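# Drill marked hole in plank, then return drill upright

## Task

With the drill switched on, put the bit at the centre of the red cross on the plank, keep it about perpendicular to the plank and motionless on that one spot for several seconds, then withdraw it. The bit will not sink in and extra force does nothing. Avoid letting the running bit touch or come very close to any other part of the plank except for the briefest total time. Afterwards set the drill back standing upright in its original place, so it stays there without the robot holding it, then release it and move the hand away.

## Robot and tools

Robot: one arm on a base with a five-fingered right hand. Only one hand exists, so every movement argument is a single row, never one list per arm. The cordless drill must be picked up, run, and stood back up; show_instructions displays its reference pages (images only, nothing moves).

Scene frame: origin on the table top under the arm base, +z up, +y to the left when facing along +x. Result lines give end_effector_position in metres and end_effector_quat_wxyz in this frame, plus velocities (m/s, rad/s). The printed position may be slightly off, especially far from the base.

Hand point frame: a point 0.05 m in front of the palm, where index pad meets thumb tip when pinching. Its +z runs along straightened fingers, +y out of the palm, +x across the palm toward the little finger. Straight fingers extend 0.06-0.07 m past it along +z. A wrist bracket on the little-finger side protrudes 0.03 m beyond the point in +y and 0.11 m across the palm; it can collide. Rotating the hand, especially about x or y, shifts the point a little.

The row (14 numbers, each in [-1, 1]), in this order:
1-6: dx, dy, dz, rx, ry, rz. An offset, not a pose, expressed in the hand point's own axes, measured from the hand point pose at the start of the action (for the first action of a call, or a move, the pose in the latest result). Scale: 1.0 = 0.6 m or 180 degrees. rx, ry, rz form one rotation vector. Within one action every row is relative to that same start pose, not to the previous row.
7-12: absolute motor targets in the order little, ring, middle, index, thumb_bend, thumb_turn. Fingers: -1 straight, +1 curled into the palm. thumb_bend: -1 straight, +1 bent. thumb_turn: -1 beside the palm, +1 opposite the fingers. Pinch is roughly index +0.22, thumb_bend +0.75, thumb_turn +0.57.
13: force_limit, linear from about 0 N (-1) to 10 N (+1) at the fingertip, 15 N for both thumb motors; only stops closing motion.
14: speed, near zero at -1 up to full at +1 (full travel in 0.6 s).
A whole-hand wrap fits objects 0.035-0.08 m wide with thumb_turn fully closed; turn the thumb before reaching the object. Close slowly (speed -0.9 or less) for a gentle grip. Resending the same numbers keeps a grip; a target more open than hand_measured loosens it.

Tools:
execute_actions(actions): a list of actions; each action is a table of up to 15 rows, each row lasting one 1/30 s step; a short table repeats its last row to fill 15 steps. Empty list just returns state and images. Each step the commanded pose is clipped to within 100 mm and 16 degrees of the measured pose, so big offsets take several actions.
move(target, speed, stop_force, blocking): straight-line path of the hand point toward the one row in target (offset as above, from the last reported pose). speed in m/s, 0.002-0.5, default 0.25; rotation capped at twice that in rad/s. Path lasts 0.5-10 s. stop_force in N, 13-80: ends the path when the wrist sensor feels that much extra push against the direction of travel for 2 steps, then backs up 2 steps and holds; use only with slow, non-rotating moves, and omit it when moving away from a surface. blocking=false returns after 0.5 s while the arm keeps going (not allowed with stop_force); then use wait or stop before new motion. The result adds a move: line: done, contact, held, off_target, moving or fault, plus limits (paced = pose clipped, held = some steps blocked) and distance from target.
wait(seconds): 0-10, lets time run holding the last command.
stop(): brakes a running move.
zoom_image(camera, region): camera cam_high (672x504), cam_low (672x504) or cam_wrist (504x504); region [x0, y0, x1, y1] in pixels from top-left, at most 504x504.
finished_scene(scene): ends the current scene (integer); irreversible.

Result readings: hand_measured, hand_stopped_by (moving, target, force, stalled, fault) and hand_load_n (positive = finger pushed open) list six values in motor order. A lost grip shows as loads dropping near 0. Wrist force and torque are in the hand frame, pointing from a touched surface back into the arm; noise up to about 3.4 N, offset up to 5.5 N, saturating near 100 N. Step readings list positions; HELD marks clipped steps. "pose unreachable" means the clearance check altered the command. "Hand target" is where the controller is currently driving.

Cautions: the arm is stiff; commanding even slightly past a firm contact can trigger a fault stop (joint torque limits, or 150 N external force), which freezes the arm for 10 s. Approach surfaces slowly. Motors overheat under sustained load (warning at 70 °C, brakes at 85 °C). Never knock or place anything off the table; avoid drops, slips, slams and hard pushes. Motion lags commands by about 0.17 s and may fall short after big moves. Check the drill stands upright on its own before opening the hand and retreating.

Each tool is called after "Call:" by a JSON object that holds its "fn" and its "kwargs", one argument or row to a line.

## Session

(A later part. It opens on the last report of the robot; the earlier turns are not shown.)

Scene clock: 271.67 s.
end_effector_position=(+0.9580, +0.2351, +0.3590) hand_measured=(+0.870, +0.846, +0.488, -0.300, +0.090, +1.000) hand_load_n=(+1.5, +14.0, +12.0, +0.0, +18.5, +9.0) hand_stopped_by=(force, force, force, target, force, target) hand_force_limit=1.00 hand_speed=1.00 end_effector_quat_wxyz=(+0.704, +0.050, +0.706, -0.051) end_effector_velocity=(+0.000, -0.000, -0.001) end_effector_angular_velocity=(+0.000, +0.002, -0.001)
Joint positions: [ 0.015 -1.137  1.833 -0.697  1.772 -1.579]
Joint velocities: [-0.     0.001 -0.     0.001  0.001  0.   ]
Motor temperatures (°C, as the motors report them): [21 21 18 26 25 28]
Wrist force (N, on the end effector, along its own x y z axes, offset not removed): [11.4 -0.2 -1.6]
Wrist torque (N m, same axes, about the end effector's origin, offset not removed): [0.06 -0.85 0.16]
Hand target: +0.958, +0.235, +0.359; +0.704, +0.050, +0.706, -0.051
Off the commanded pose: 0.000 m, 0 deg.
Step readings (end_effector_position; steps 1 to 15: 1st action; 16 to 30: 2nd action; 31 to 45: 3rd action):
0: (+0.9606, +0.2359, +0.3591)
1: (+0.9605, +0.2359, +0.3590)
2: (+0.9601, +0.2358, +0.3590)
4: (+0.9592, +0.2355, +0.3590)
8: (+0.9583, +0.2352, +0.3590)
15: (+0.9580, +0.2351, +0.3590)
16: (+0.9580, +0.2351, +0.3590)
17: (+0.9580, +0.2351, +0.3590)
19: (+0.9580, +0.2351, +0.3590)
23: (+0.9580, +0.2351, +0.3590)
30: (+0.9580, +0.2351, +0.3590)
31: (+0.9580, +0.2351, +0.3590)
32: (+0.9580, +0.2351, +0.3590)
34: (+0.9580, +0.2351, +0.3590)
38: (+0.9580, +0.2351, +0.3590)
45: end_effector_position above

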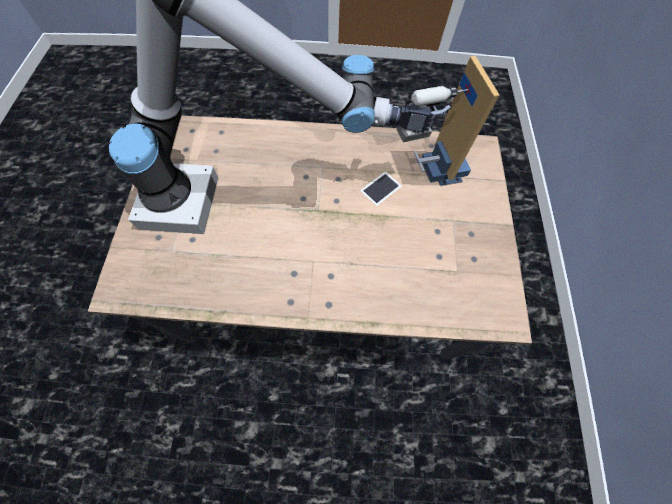

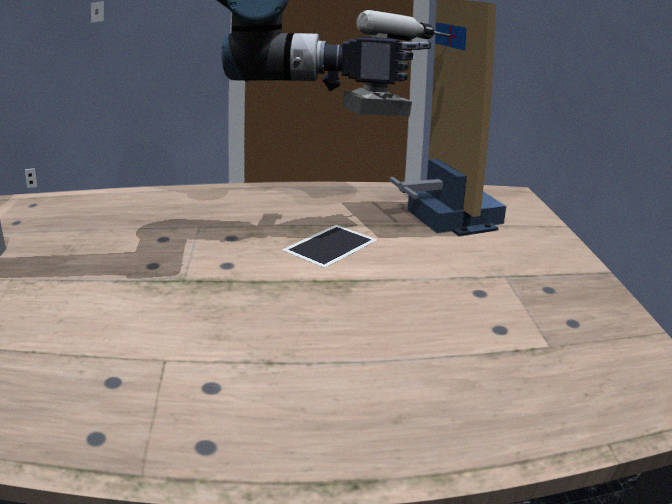

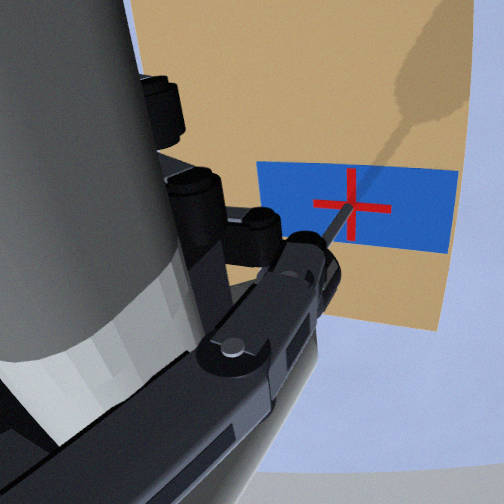

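Call:
{"fn": "execute_actions", "kwargs": {
  "actions": [
    [[0,0,0,0,0,0,1,1,0.4,-0.1,0.3,1,1,1]],
    [[0,0,0,0,0,0,1,1,1,1,0.3,1,1,1]],
    [[0,0,0,0,0,0,0.95,0.95,0.9,0.9,0.4,1,1,1]]
  ]
}}

Call:
{"fn": "zoom_image", "kwargs": {
  "camera": "cam_low",
  "region": [380,0,480,90]
}}

Call:
{"fn": "zoom_image", "kwargs": {
  "camera": "cam_high",
  "region": [395,70,475,150]
}}

Scene clock: 285.43 s.
end_effector_position=(+0.9580, +0.2351, +0.3590) hand_measured=(+0.896, +0.846, +0.486, +0.204, +0.090, +1.000) hand_load_n=(+14.0, +13.0, +10.5, +13.0, +18.5, +8.0) hand_stopped_by=(force, force, force, force, force, target) hand_force_limit=1.00 hand_speed=1.00 end_effector_quat_wxyz=(+0.704, +0.050, +0.706, -0.051) end_effector_velocity=(-0.000, -0.000, +0.001) end_effector_angular_velocity=(-0.000, -0.001, -0.000)
Joint positions: [ 0.015 -1.137  1.833 -0.697  1.772 -1.579]
Joint velocities: [-0.    -0.001 -0.    -0.     0.    -0.001]
Motor temperatures (°C, as the motors report them): [21 21 18 26 25 28]
Wrist force (N, on the end effector, along its own x y z axes, offset not removed): [12.4 0.3 -2.0]
Wrist torque (N m, same axes, about the end effector's origin, offset not removed): [0.23 -0.76 0.30]
Hand target: +0.958, +0.235, +0.359; +0.704, +0.050, +0.706, -0.051
Off the commanded pose: 0.000 m, 0 deg.
Step readings (end_effector_position; steps 1 to 15: 1st action; 16 to 30: 2nd action; 31 to 45: 3rd action):
0: (+0.9580, +0.2351, +0.3590)
1: (+0.9580, +0.2351, +0.3590)
2: (+0.9580, +0.2351, +0.3590)
4: (+0.9580, +0.2351, +0.3590)
8: (+0.9580, +0.2351, +0.3590)
15: (+0.9580, +0.2351, +0.3590)
16: (+0.9580, +0.2351, +0.3590)
17: (+0.9580, +0.2351, +0.3590)
19: (+0.9580, +0.2351, +0.3590)
23: (+0.9580, +0.2351, +0.3590)
30: (+0.9580, +0.2351, +0.3590)
31: (+0.9580, +0.2351, +0.3590)
32: (+0.9580, +0.2351, +0.3590)
34: (+0.9580, +0.2351, +0.3590)
38: (+0.9580, +0.2351, +0.3590)
45: end_effector_position above

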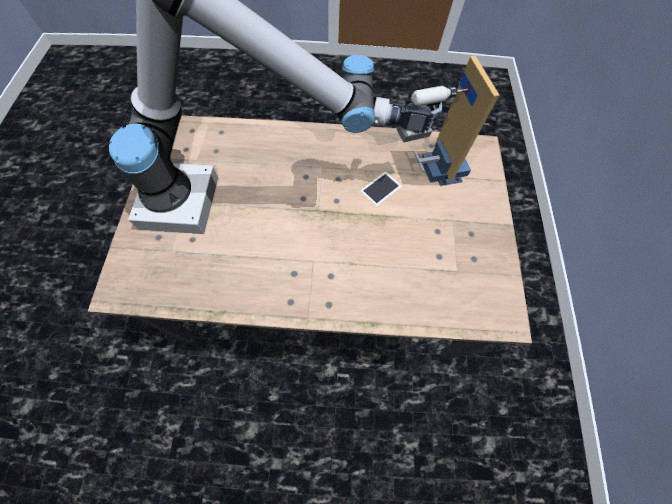

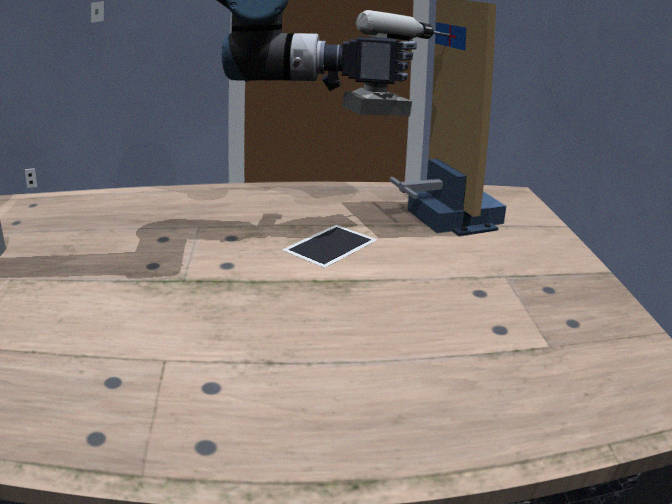

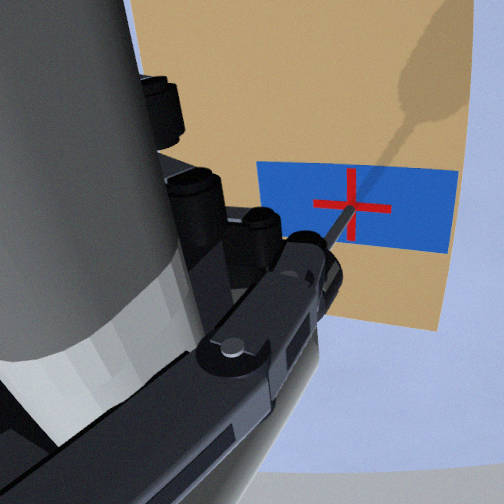

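Region (380, 0, 480, 90) of cam_low's 672x504 image, scaled by 5.040, with more detail than that image has; it fills the top 454 rows of this view, and the rest is white.

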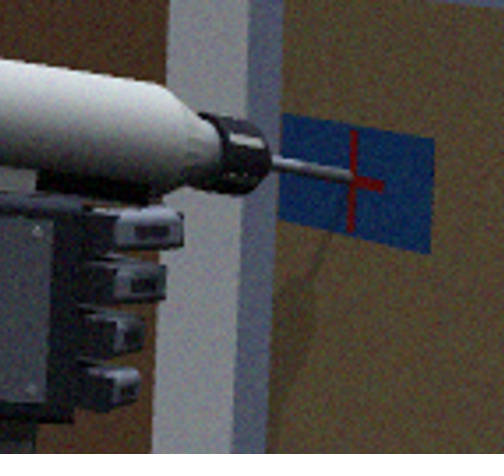

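Region (395, 70, 475, 150) of cam_high's 672x504 image, scaled by 6.300, with more detail than that image has.

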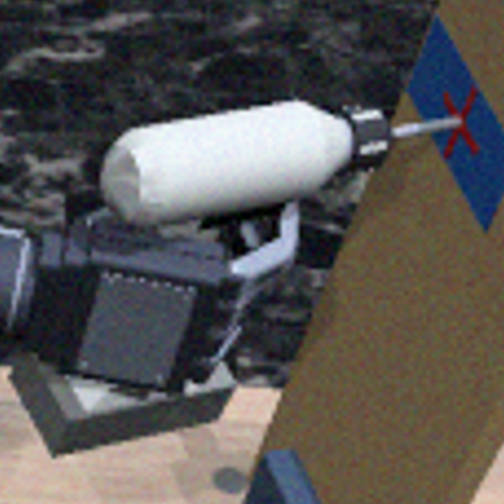

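Call:
{"fn": "execute_actions", "kwargs": {
  "actions": [
    [[0,0,0,0,0,0,1,1,-0.3,-0.3,0.3,1,1,1]],
    [[0,0,0,0,0,0,1,1,1,-0.3,0.3,1,1,0]],
    [[0,0,0,0,0,0,1,1,1,-0.3,0.3,1,1,0]],
    [[0,0,0,0,0,0,1,1,1,-0.3,0.3,1,1,0]],
    [[0,0,0,0,0,0,1,1,1,-0.3,0.3,1,1,0]]
  ]
}}

Call:
{"fn": "zoom_image", "kwargs": {
  "camera": "cam_low",
  "region": [380,0,480,90]
}}

Scene clock: 302.97 s.
end_effector_position=(+0.9580, +0.2351, +0.3590) hand_measured=(+0.896, +0.846, +0.438, -0.300, +0.092, +1.000) hand_load_n=(+9.0, +13.0, +11.0, +0.0, +14.5, +9.0) hand_stopped_by=(force, force, force, target, force, target) hand_force_limit=1.00 hand_speed=0.00 end_effector_quat_wxyz=(+0.704, +0.050, +0.706, -0.051) end_effector_velocity=(+0.000, -0.000, -0.002) end_effector_angular_velocity=(+0.000, +0.003, -0.000)
Joint positions: [ 0.015 -1.137  1.833 -0.697  1.772 -1.579]
Joint velocities: [-0.     0.001 -0.     0.002  0.     0.   ]
Motor temperatures (°C, as the motors report them): [21 21 18 26 25 28]
Wrist force (N, on the end effector, along its own x y z axes, offset not removed): [11.4 -2.2 -1.4]
Wrist torque (N m, same axes, about the end effector's origin, offset not removed): [-0.25 -0.58 0.24]
Hand target: +0.958, +0.235, +0.359; +0.704, +0.050, +0.706, -0.051
Off the commanded pose: 0.000 m, 0 deg.
Step readings (end_effector_position; steps 1 to 15: 1st action; 16 to 30: 2nd action; 31 to 45: 3rd action; 46 to 60: 4th action; 61 to 75: 5th action):
0: (+0.9580, +0.2351, +0.3590)
1: (+0.9580, +0.2351, +0.3590)
2: (+0.9580, +0.2351, +0.3590)
4: (+0.9580, +0.2351, +0.3590)
8: (+0.9580, +0.2351, +0.3590)
15: (+0.9580, +0.2351, +0.3590)
16: (+0.9580, +0.2351, +0.3590)
17: (+0.9580, +0.2351, +0.3590)
19: (+0.9580, +0.2351, +0.3590)
23: (+0.9580, +0.2351, +0.3590)
30: (+0.9580, +0.2351, +0.3590)
31: (+0.9580, +0.2351, +0.3590)
32: (+0.9580, +0.2351, +0.3590)
34: (+0.9580, +0.2351, +0.3590)
38: (+0.9580, +0.2351, +0.3590)
45: (+0.9580, +0.2351, +0.3590)
46: (+0.9580, +0.2351, +0.3590)
47: (+0.9580, +0.2351, +0.3590)
49: (+0.9580, +0.2351, +0.3590)
53: (+0.9580, +0.2351, +0.3590)
60: (+0.9580, +0.2351, +0.3590)
61: (+0.9580, +0.2351, +0.3590)
62: (+0.9580, +0.2351, +0.3590)
64: (+0.9580, +0.2351, +0.3590)
68: (+0.9580, +0.2351, +0.3590)
75: end_effector_position above

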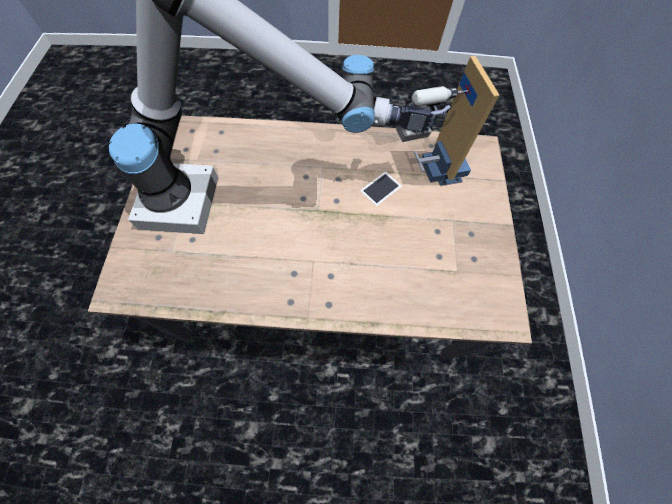

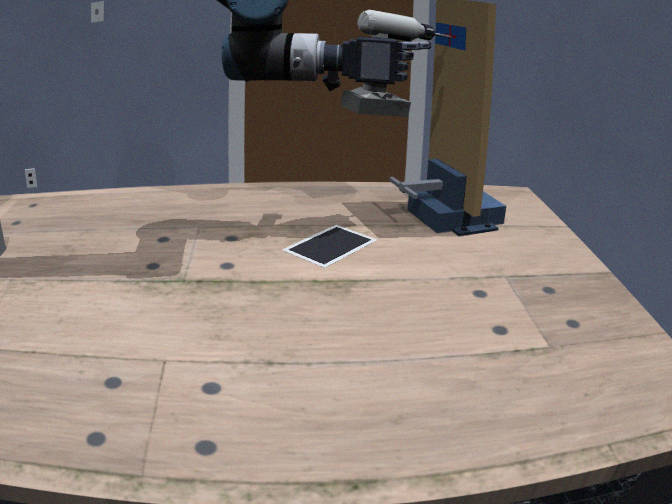

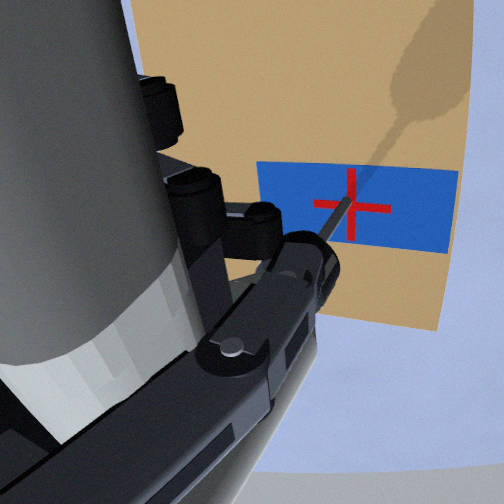

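Region (380, 0, 480, 90) of cam_low's 672x504 image, scaled by 5.040, with more detail than that image has; it fills the top 454 rows of this view, and the rest is white.

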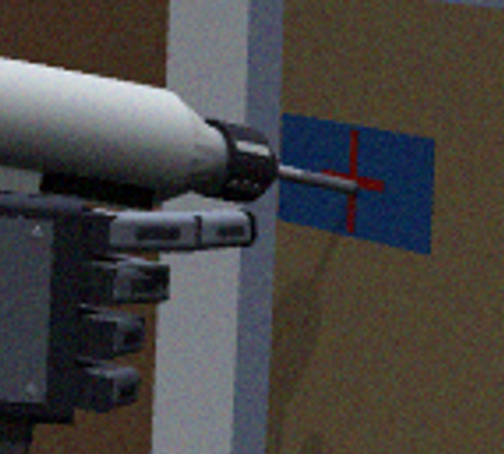

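Call:
{"fn": "execute_actions", "kwargs": {
  "actions": [
    [[0,0,0,0,0,0,1,1,0.9,-0.3,0.3,1,1,1]],
    [[0,0,0,0,0,0,1,1,1,-0.3,0.3,1,1,1]],
    [[0,0,0,0,0,0,1,1,0.9,-0.3,0.3,1,1,1]]
  ]
}}

Call:
{"fn": "zoom_image", "kwargs": {
  "camera": "cam_low",
  "region": [380,0,480,90]
}}

Scene clock: 309.77 s.
end_effector_position=(+0.9580, +0.2351, +0.3590) hand_measured=(+0.896, +0.846, +0.438, -0.300, +0.092, +1.000) hand_load_n=(+9.0, +13.0, +11.0, +0.0, +14.5, +9.0) hand_stopped_by=(force, force, force, target, force, target) hand_force_limit=1.00 hand_speed=1.00 end_effector_quat_wxyz=(+0.704, +0.050, +0.706, -0.051) end_effector_velocity=(-0.000, -0.000, +0.001) end_effector_angular_velocity=(+0.000, +0.001, +0.000)
Joint positions: [ 0.015 -1.137  1.833 -0.697  1.772 -1.579]
Joint velocities: [-0.    -0.002 -0.     0.002 -0.     0.   ]
Motor temperatures (°C, as the motors report them): [21 21 18 26 25 28]
Wrist force (N, on the end effector, along its own x y z axes, offset not removed): [7.9 0.3 -1.5]
Wrist torque (N m, same axes, about the end effector's origin, offset not removed): [0.08 -0.09 -0.16]
Hand target: +0.958, +0.235, +0.359; +0.704, +0.050, +0.706, -0.051
Off the commanded pose: 0.000 m, 0 deg.
Step readings (end_effector_position; steps 1 to 15: 1st action; 16 to 30: 2nd action; 31 to 45: 3rd action):
0: (+0.9580, +0.2351, +0.3590)
1: (+0.9580, +0.2351, +0.3590)
2: (+0.9580, +0.2351, +0.3590)
4: (+0.9580, +0.2351, +0.3590)
8: (+0.9580, +0.2351, +0.3590)
15: (+0.9580, +0.2351, +0.3590)
16: (+0.9580, +0.2351, +0.3590)
17: (+0.9580, +0.2351, +0.3590)
19: (+0.9580, +0.2351, +0.3590)
23: (+0.9580, +0.2351, +0.3590)
30: (+0.9580, +0.2351, +0.3590)
31: (+0.9580, +0.2351, +0.3590)
32: (+0.9580, +0.2351, +0.3590)
34: (+0.9580, +0.2351, +0.3590)
38: (+0.9580, +0.2351, +0.3590)
45: end_effector_position above

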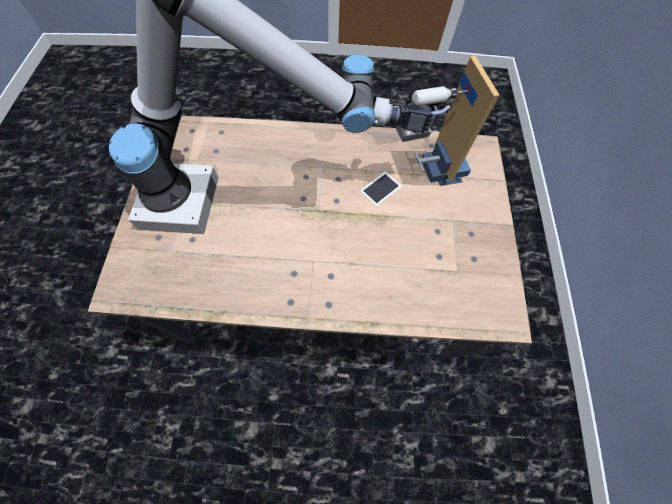

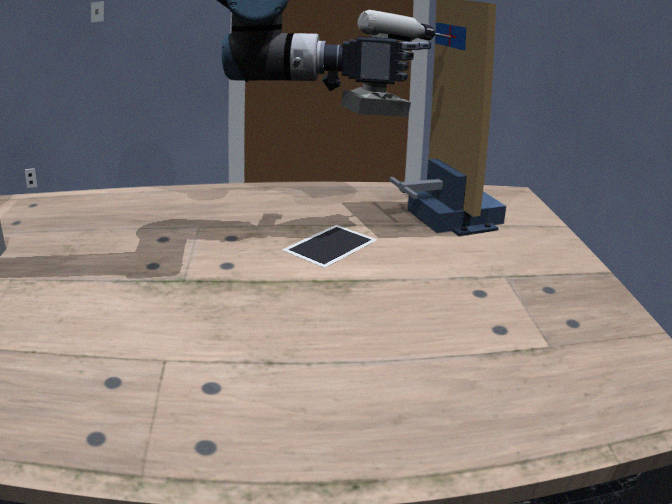

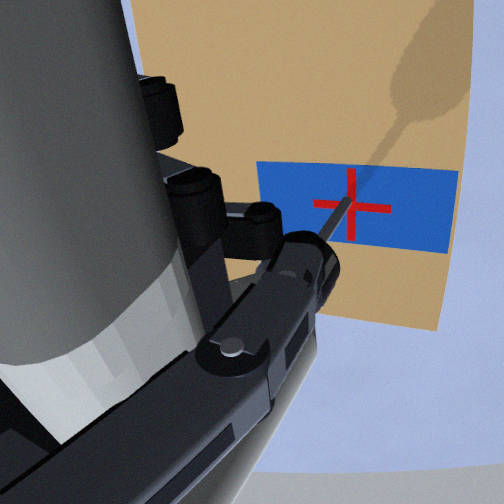

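Region (380, 0, 480, 90) of cam_low's 672x504 image, scaled by 5.040, with more detail than that image has; it fills the top 454 rows of this view, and the rest is white.

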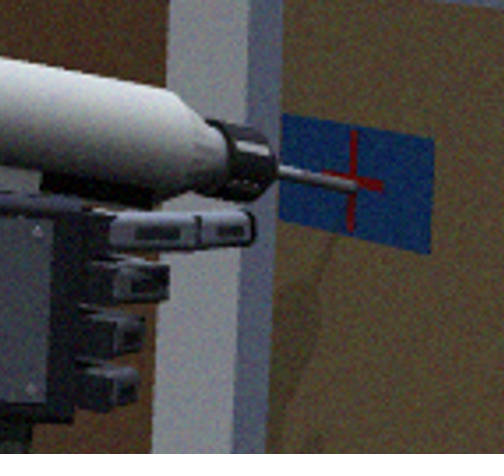

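Call:
{"fn": "move", "kwargs": {
  "target": [0,-0.035,-0.07,0,0,0,1,1,0.9,-0.3,0.3,1,1,0],
  "speed": 0.06
}}

Call:
{"fn": "move", "kwargs": {
  "target": [0.265,-0.188,-0.107,-0.117,0,0,1,1,0.9,-0.3,0.3,1,1,0],
  "speed": 0.1
}}

Call:
{"fn": "zoom_image", "kwargs": {
  "camera": "cam_high",
  "region": [340,110,460,230]
}}

Call:
{"fn": "zoom_image", "kwargs": {
  "camera": "cam_low",
  "region": [260,80,440,280]
}}

Scene clock: 327.90 s.
end_effector_position=(+0.9136, +0.2203, +0.3592) hand_measured=(+0.896, +0.846, +0.438, -0.300, +0.092, +1.000) hand_load_n=(+9.0, +13.0, +11.0, +0.0, +14.5, +9.0) hand_stopped_by=(force, force, force, target, force, target) hand_force_limit=1.00 hand_speed=0.00 end_effector_quat_wxyz=(+0.704, +0.050, +0.706, -0.051) end_effector_velocity=(-0.002, -0.000, +0.000) end_effector_angular_velocity=(-0.001, -0.000, +0.001)
Joint positions: [-0.004 -1.199  1.931 -0.731  1.754 -1.579]
Joint velocities: [-0.    -0.002  0.003 -0.002 -0.001 -0.001]
Motor temperatures (°C, as the motors report them): [21 21 18 26 25 28]
Wrist force (N, on the end effector, along its own x y z axes, offset not removed): [8.8 1.0 -1.0]
Wrist torque (N m, same axes, about the end effector's origin, offset not removed): [0.33 -0.32 -0.09]
Hand target: +0.913, +0.220, +0.359; +0.704, +0.050, +0.706, -0.051
Off the commanded pose: 0.000 m, 0 deg.
move: done

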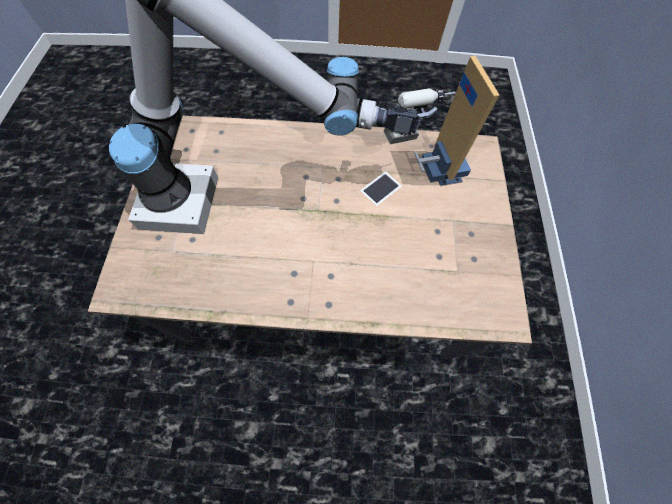

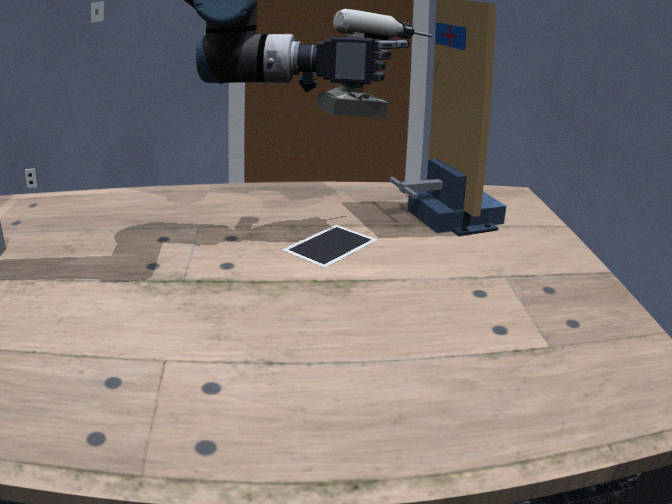

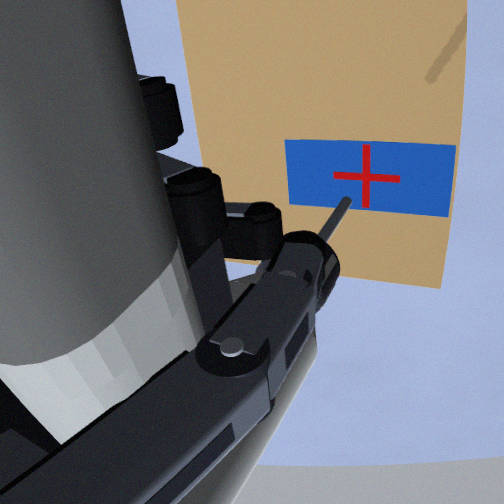

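Scene clock: 330.40 s.
end_effector_position=(+0.8337, +0.1177, +0.2009) hand_measured=(+0.896, +0.846, +0.438, -0.300, +0.092, +1.000) hand_load_n=(+9.0, +13.0, +11.0, +0.0, +14.5, +9.0) hand_stopped_by=(force, force, force, target, force, target) hand_force_limit=1.00 hand_speed=0.00 end_effector_quat_wxyz=(+0.702, -0.079, +0.704, +0.079) end_effector_velocity=(-0.001, -0.001, -0.001) end_effector_angular_velocity=(+0.000, -0.001, +0.005)
Joint positions: [-0.346 -1.071  2.156 -1.082  1.045 -1.579]
Joint velocities: [-0.004  0.002  0.001 -0.003 -0.009  0.001]
Motor temperatures (°C, as the motors report them): [21 21 18 26 25 28]
Wrist force (N, on the end effector, along its own x y z axes, offset not removed): [8.6 1.1 -1.3]
Wrist torque (N m, same axes, about the end effector's origin, offset not removed): [0.29 -0.30 -0.12]
Hand target: +0.834, +0.118, +0.201; +0.702, -0.079, +0.704, +0.080
Off the commanded pose: 0.000 m, 0 deg.
move: done

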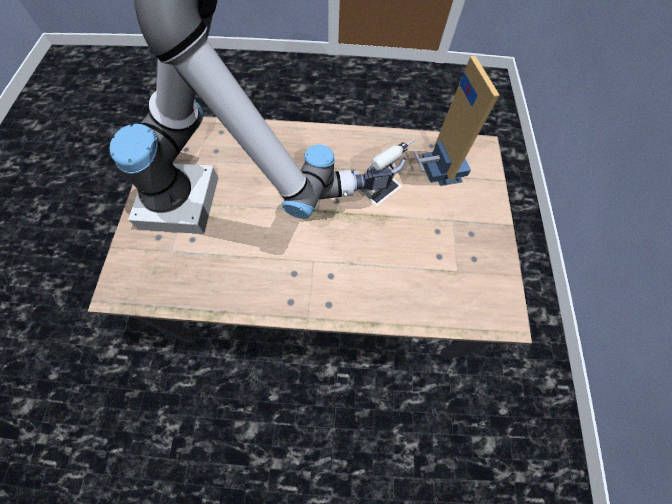

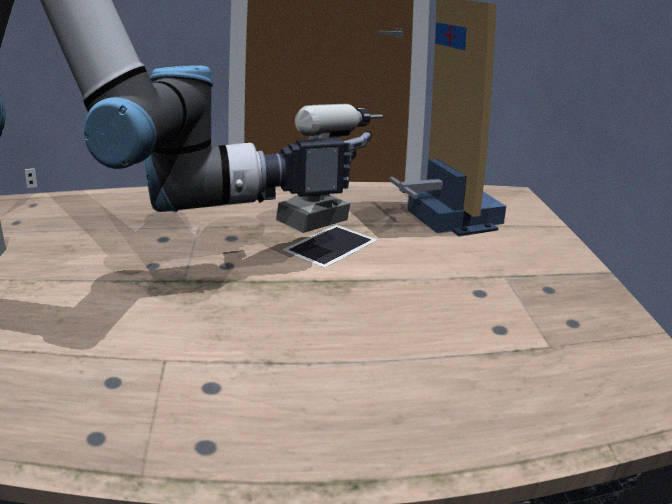

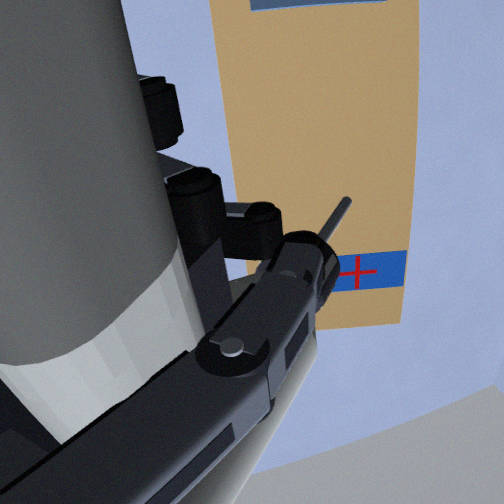

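Region (340, 110, 460, 230) of cam_high's 672x504 image, scaled by 4.200, with more detail than that image has.

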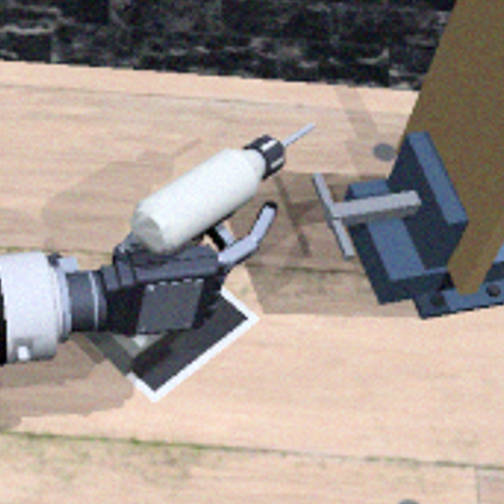

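Region (260, 80, 440, 280) of cam_low's 672x504 image, scaled by 2.520, with more detail than that image has; it fills the left 454 columns of this view, and the rest is white.

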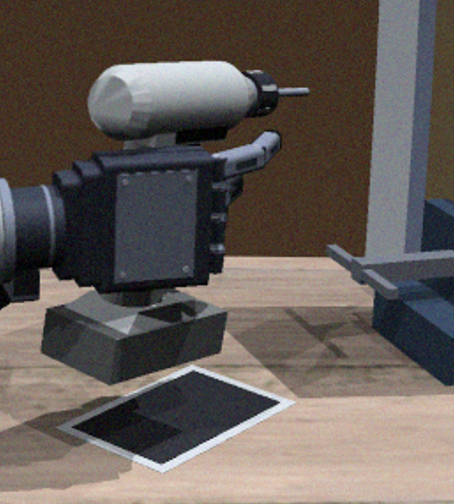

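Call:
{"fn": "move", "kwargs": {
  "target": [0.08,0,0.02,0,0,0,1,1,0.9,-0.3,0.3,1,1,0],
  "speed": 0.04
}}

Call:
{"fn": "zoom_image", "kwargs": {
  "camera": "cam_high",
  "region": [340,110,460,230]
}}

Call:
{"fn": "zoom_image", "kwargs": {
  "camera": "cam_low",
  "region": [260,80,440,280]
}}

Scene clock: 338.63 s.
end_effector_position=(+0.8453, +0.1203, +0.1530) hand_measured=(+0.896, +0.846, +0.438, -0.300, +0.092, +1.000) hand_load_n=(+9.0, +13.0, +11.0, +0.0, +14.5, +9.0) hand_stopped_by=(force, force, force, target, force, target) hand_force_limit=1.00 hand_speed=0.00 end_effector_quat_wxyz=(+0.702, -0.079, +0.704, +0.079) end_effector_velocity=(+0.000, -0.000, -0.002) end_effector_angular_velocity=(+0.001, +0.002, -0.000)
Joint positions: [-0.336 -0.977  2.134 -1.154  1.054 -1.579]
Joint velocities: [-0.     0.004 -0.001 -0.001 -0.     0.   ]
Motor temperatures (°C, as the motors report them): [21 21 18 26 25 28]
Wrist force (N, on the end effector, along its own x y z axes, offset not removed): [9.6 0.0 -4.9]
Wrist torque (N m, same axes, about the end effector's origin, offset not removed): [0.07 -0.21 0.07]
Hand target: +0.845, +0.120, +0.153; +0.702, -0.079, +0.704, +0.079
Off the commanded pose: 0.000 m, 0 deg.
move: done

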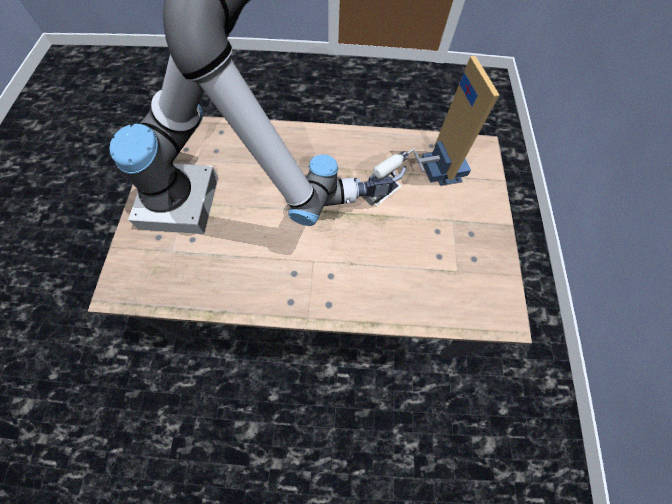

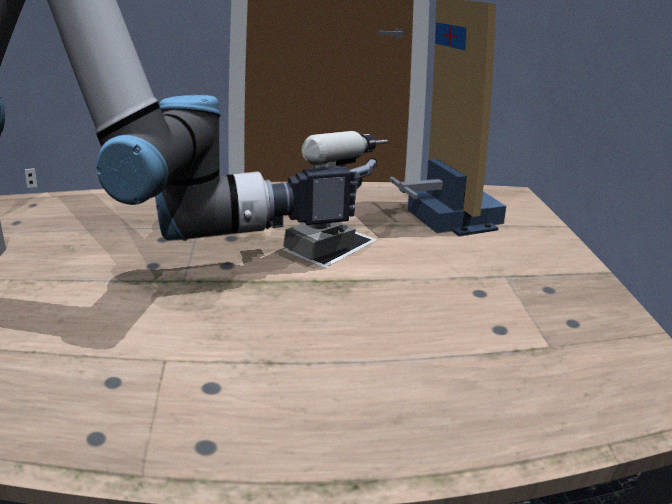

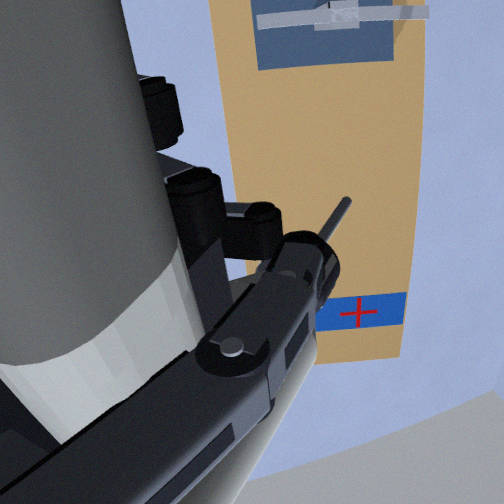

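Region (340, 110, 460, 230) of cam_high's 672x504 image, scaled by 4.200, with more detail than that image has.

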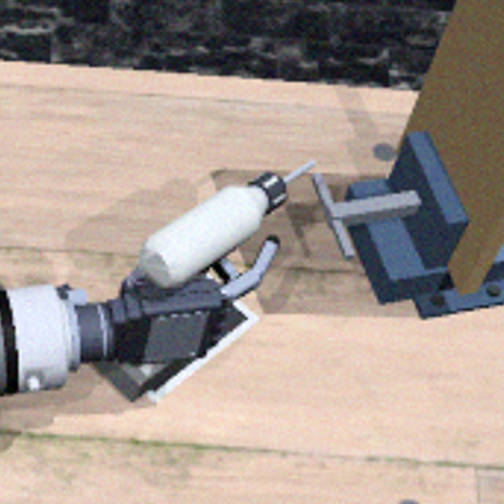

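Region (260, 80, 440, 280) of cam_low's 672x504 image, scaled by 2.520, with more detail than that image has; it fills the left 454 columns of this view, and the rest is white.

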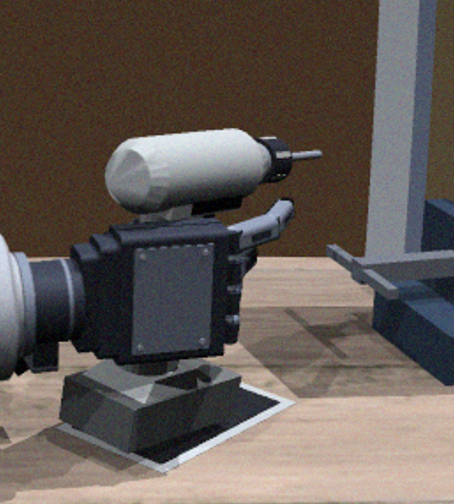

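Call:
{"fn": "move", "kwargs": {
  "target": [0.012,-0.004,0.02,0,0,0,1,1,0.9,-0.3,0.3,1,1,0],
  "speed": 0.03
}}

Call:
{"fn": "move", "kwargs": {
  "target": [0.03,0,0,0,0,0,1,1,0.9,-0.3,0.3,1,1,0],
  "speed": 0.005,
  "stop_force": 13
}}

Call:
{"fn": "zoom_image", "kwargs": {
  "camera": "cam_low",
  "region": [260,80,440,280]
}}

Scene clock: 348.93 s.
end_effector_position=(+0.8574, +0.1206, +0.1459) hand_measured=(+0.896, +0.846, +0.438, -0.300, +0.092, +1.000) hand_load_n=(+9.0, +13.0, +11.0, +0.0, +14.5, +9.0) hand_stopped_by=(force, force, force, target, force, target) hand_force_limit=1.00 hand_speed=0.00 end_effector_quat_wxyz=(+0.702, -0.079, +0.704, +0.079) end_effector_velocity=(+0.002, -0.000, -0.002) end_effector_angular_velocity=(+0.001, +0.002, -0.002)
Joint positions: [-0.33  -0.955  2.109 -1.151  1.061 -1.579]
Joint velocities: [ 0.001  0.004 -0.003  0.001  0.003  0.   ]
Motor temperatures (°C, as the motors report them): [21 21 18 26 25 28]
Wrist force (N, on the end effector, along its own x y z axes, offset not removed): [11.6 -2.2 -1.2]
Wrist torque (N m, same axes, about the end effector's origin, offset not removed): [-0.27 -0.76 0.33]
Hand target: +0.858, +0.121, +0.146; +0.702, -0.079, +0.704, +0.079
Off the commanded pose: 0.000 m, 0 deg.
move: done

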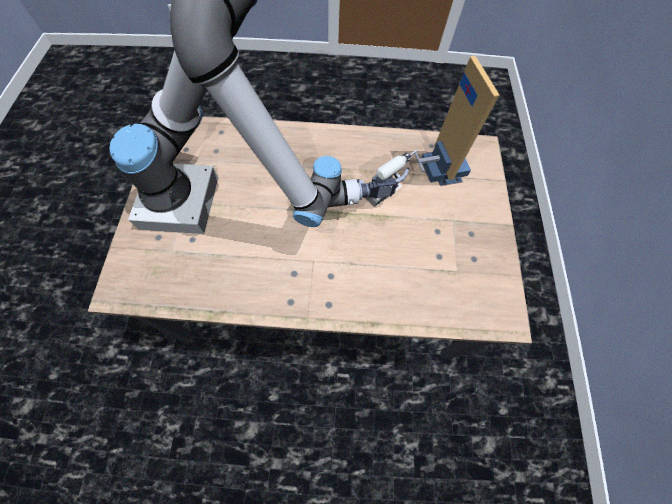

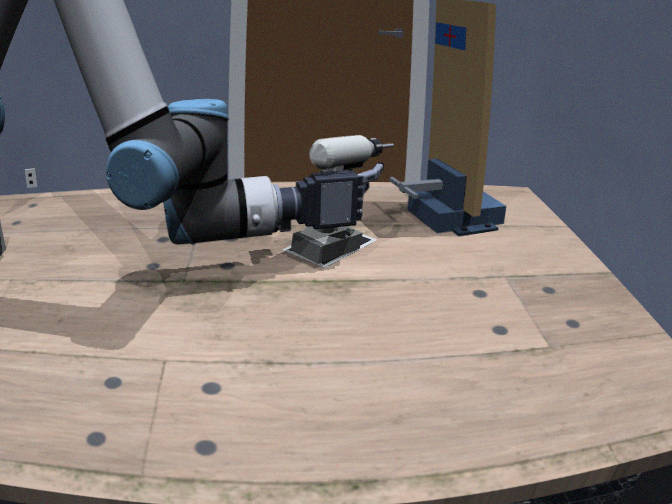

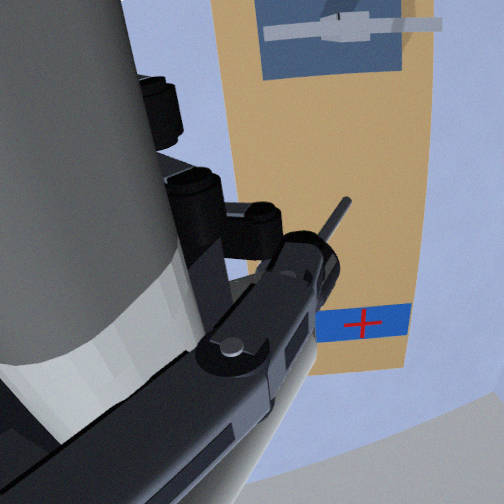

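Scene clock: 350.07 s.
end_effector_position=(+0.8574, +0.1206, +0.1420) hand_measured=(+0.896, +0.846, +0.438, -0.300, +0.092, +1.000) hand_load_n=(+9.5, +13.0, +10.5, +0.0, +14.5, +9.5) hand_stopped_by=(force, force, force, target, force, target) hand_force_limit=1.00 hand_speed=0.00 end_effector_quat_wxyz=(+0.702, -0.079, +0.704, +0.079) end_effector_velocity=(-0.000, -0.000, +0.001) end_effector_angular_velocity=(+0.001, +0.003, -0.001)
Joint positions: [-0.33  -0.948  2.109 -1.158  1.061 -1.579]
Joint velocities: [-0.    -0.003  0.     0.006  0.001  0.   ]
Motor temperatures (°C, as the motors report them): [21 21 18 26 25 28]
Wrist force (N, on the end effector, along its own x y z axes, offset not removed): [1.1 0.4 -7.4]
Wrist torque (N m, same axes, about the end effector's origin, offset not removed): [0.13 -0.74 0.28]
Hand target: +0.857, +0.121, +0.142; +0.702, -0.079, +0.704, +0.079
Off the commanded pose: 0.014 m, 0 deg.
move: contact

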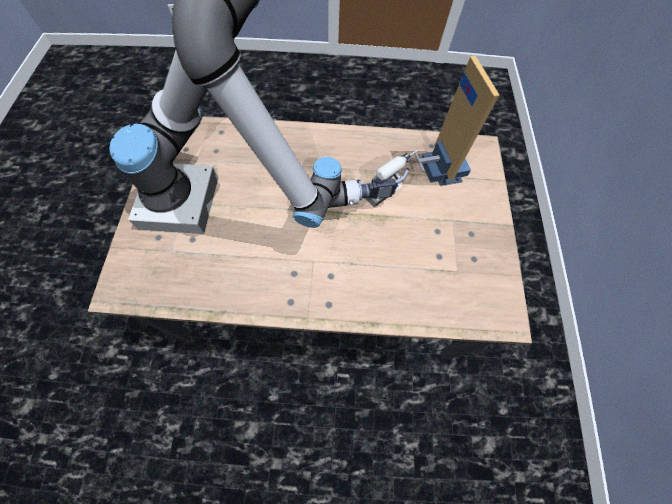

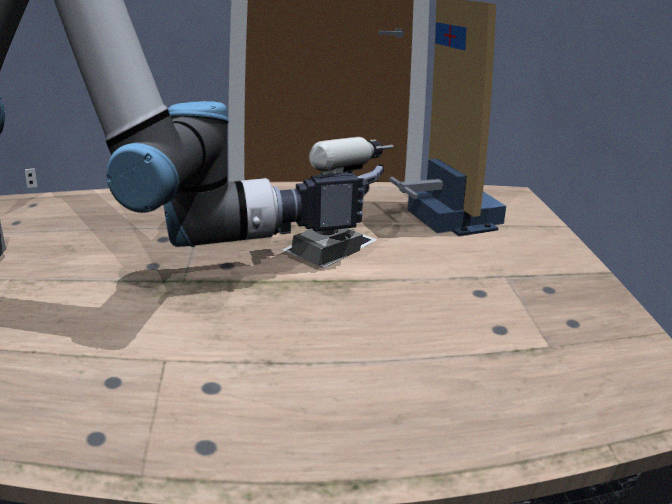

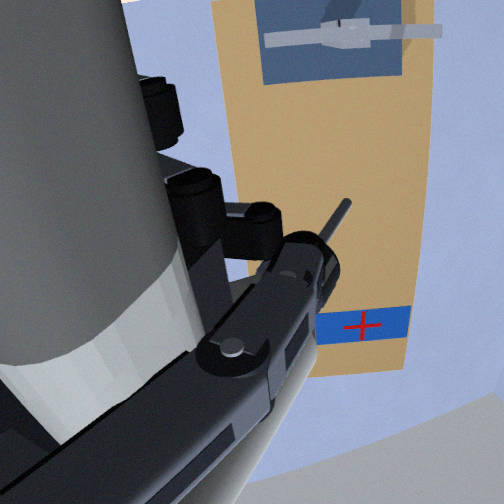

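Region (260, 80, 440, 280) of cam_low's 672x504 image, scaled by 2.520, with more detail than that image has; it fills the left 454 columns of this view, and the rest is white.

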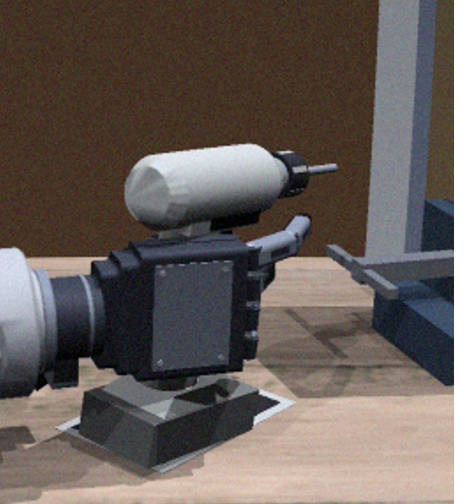

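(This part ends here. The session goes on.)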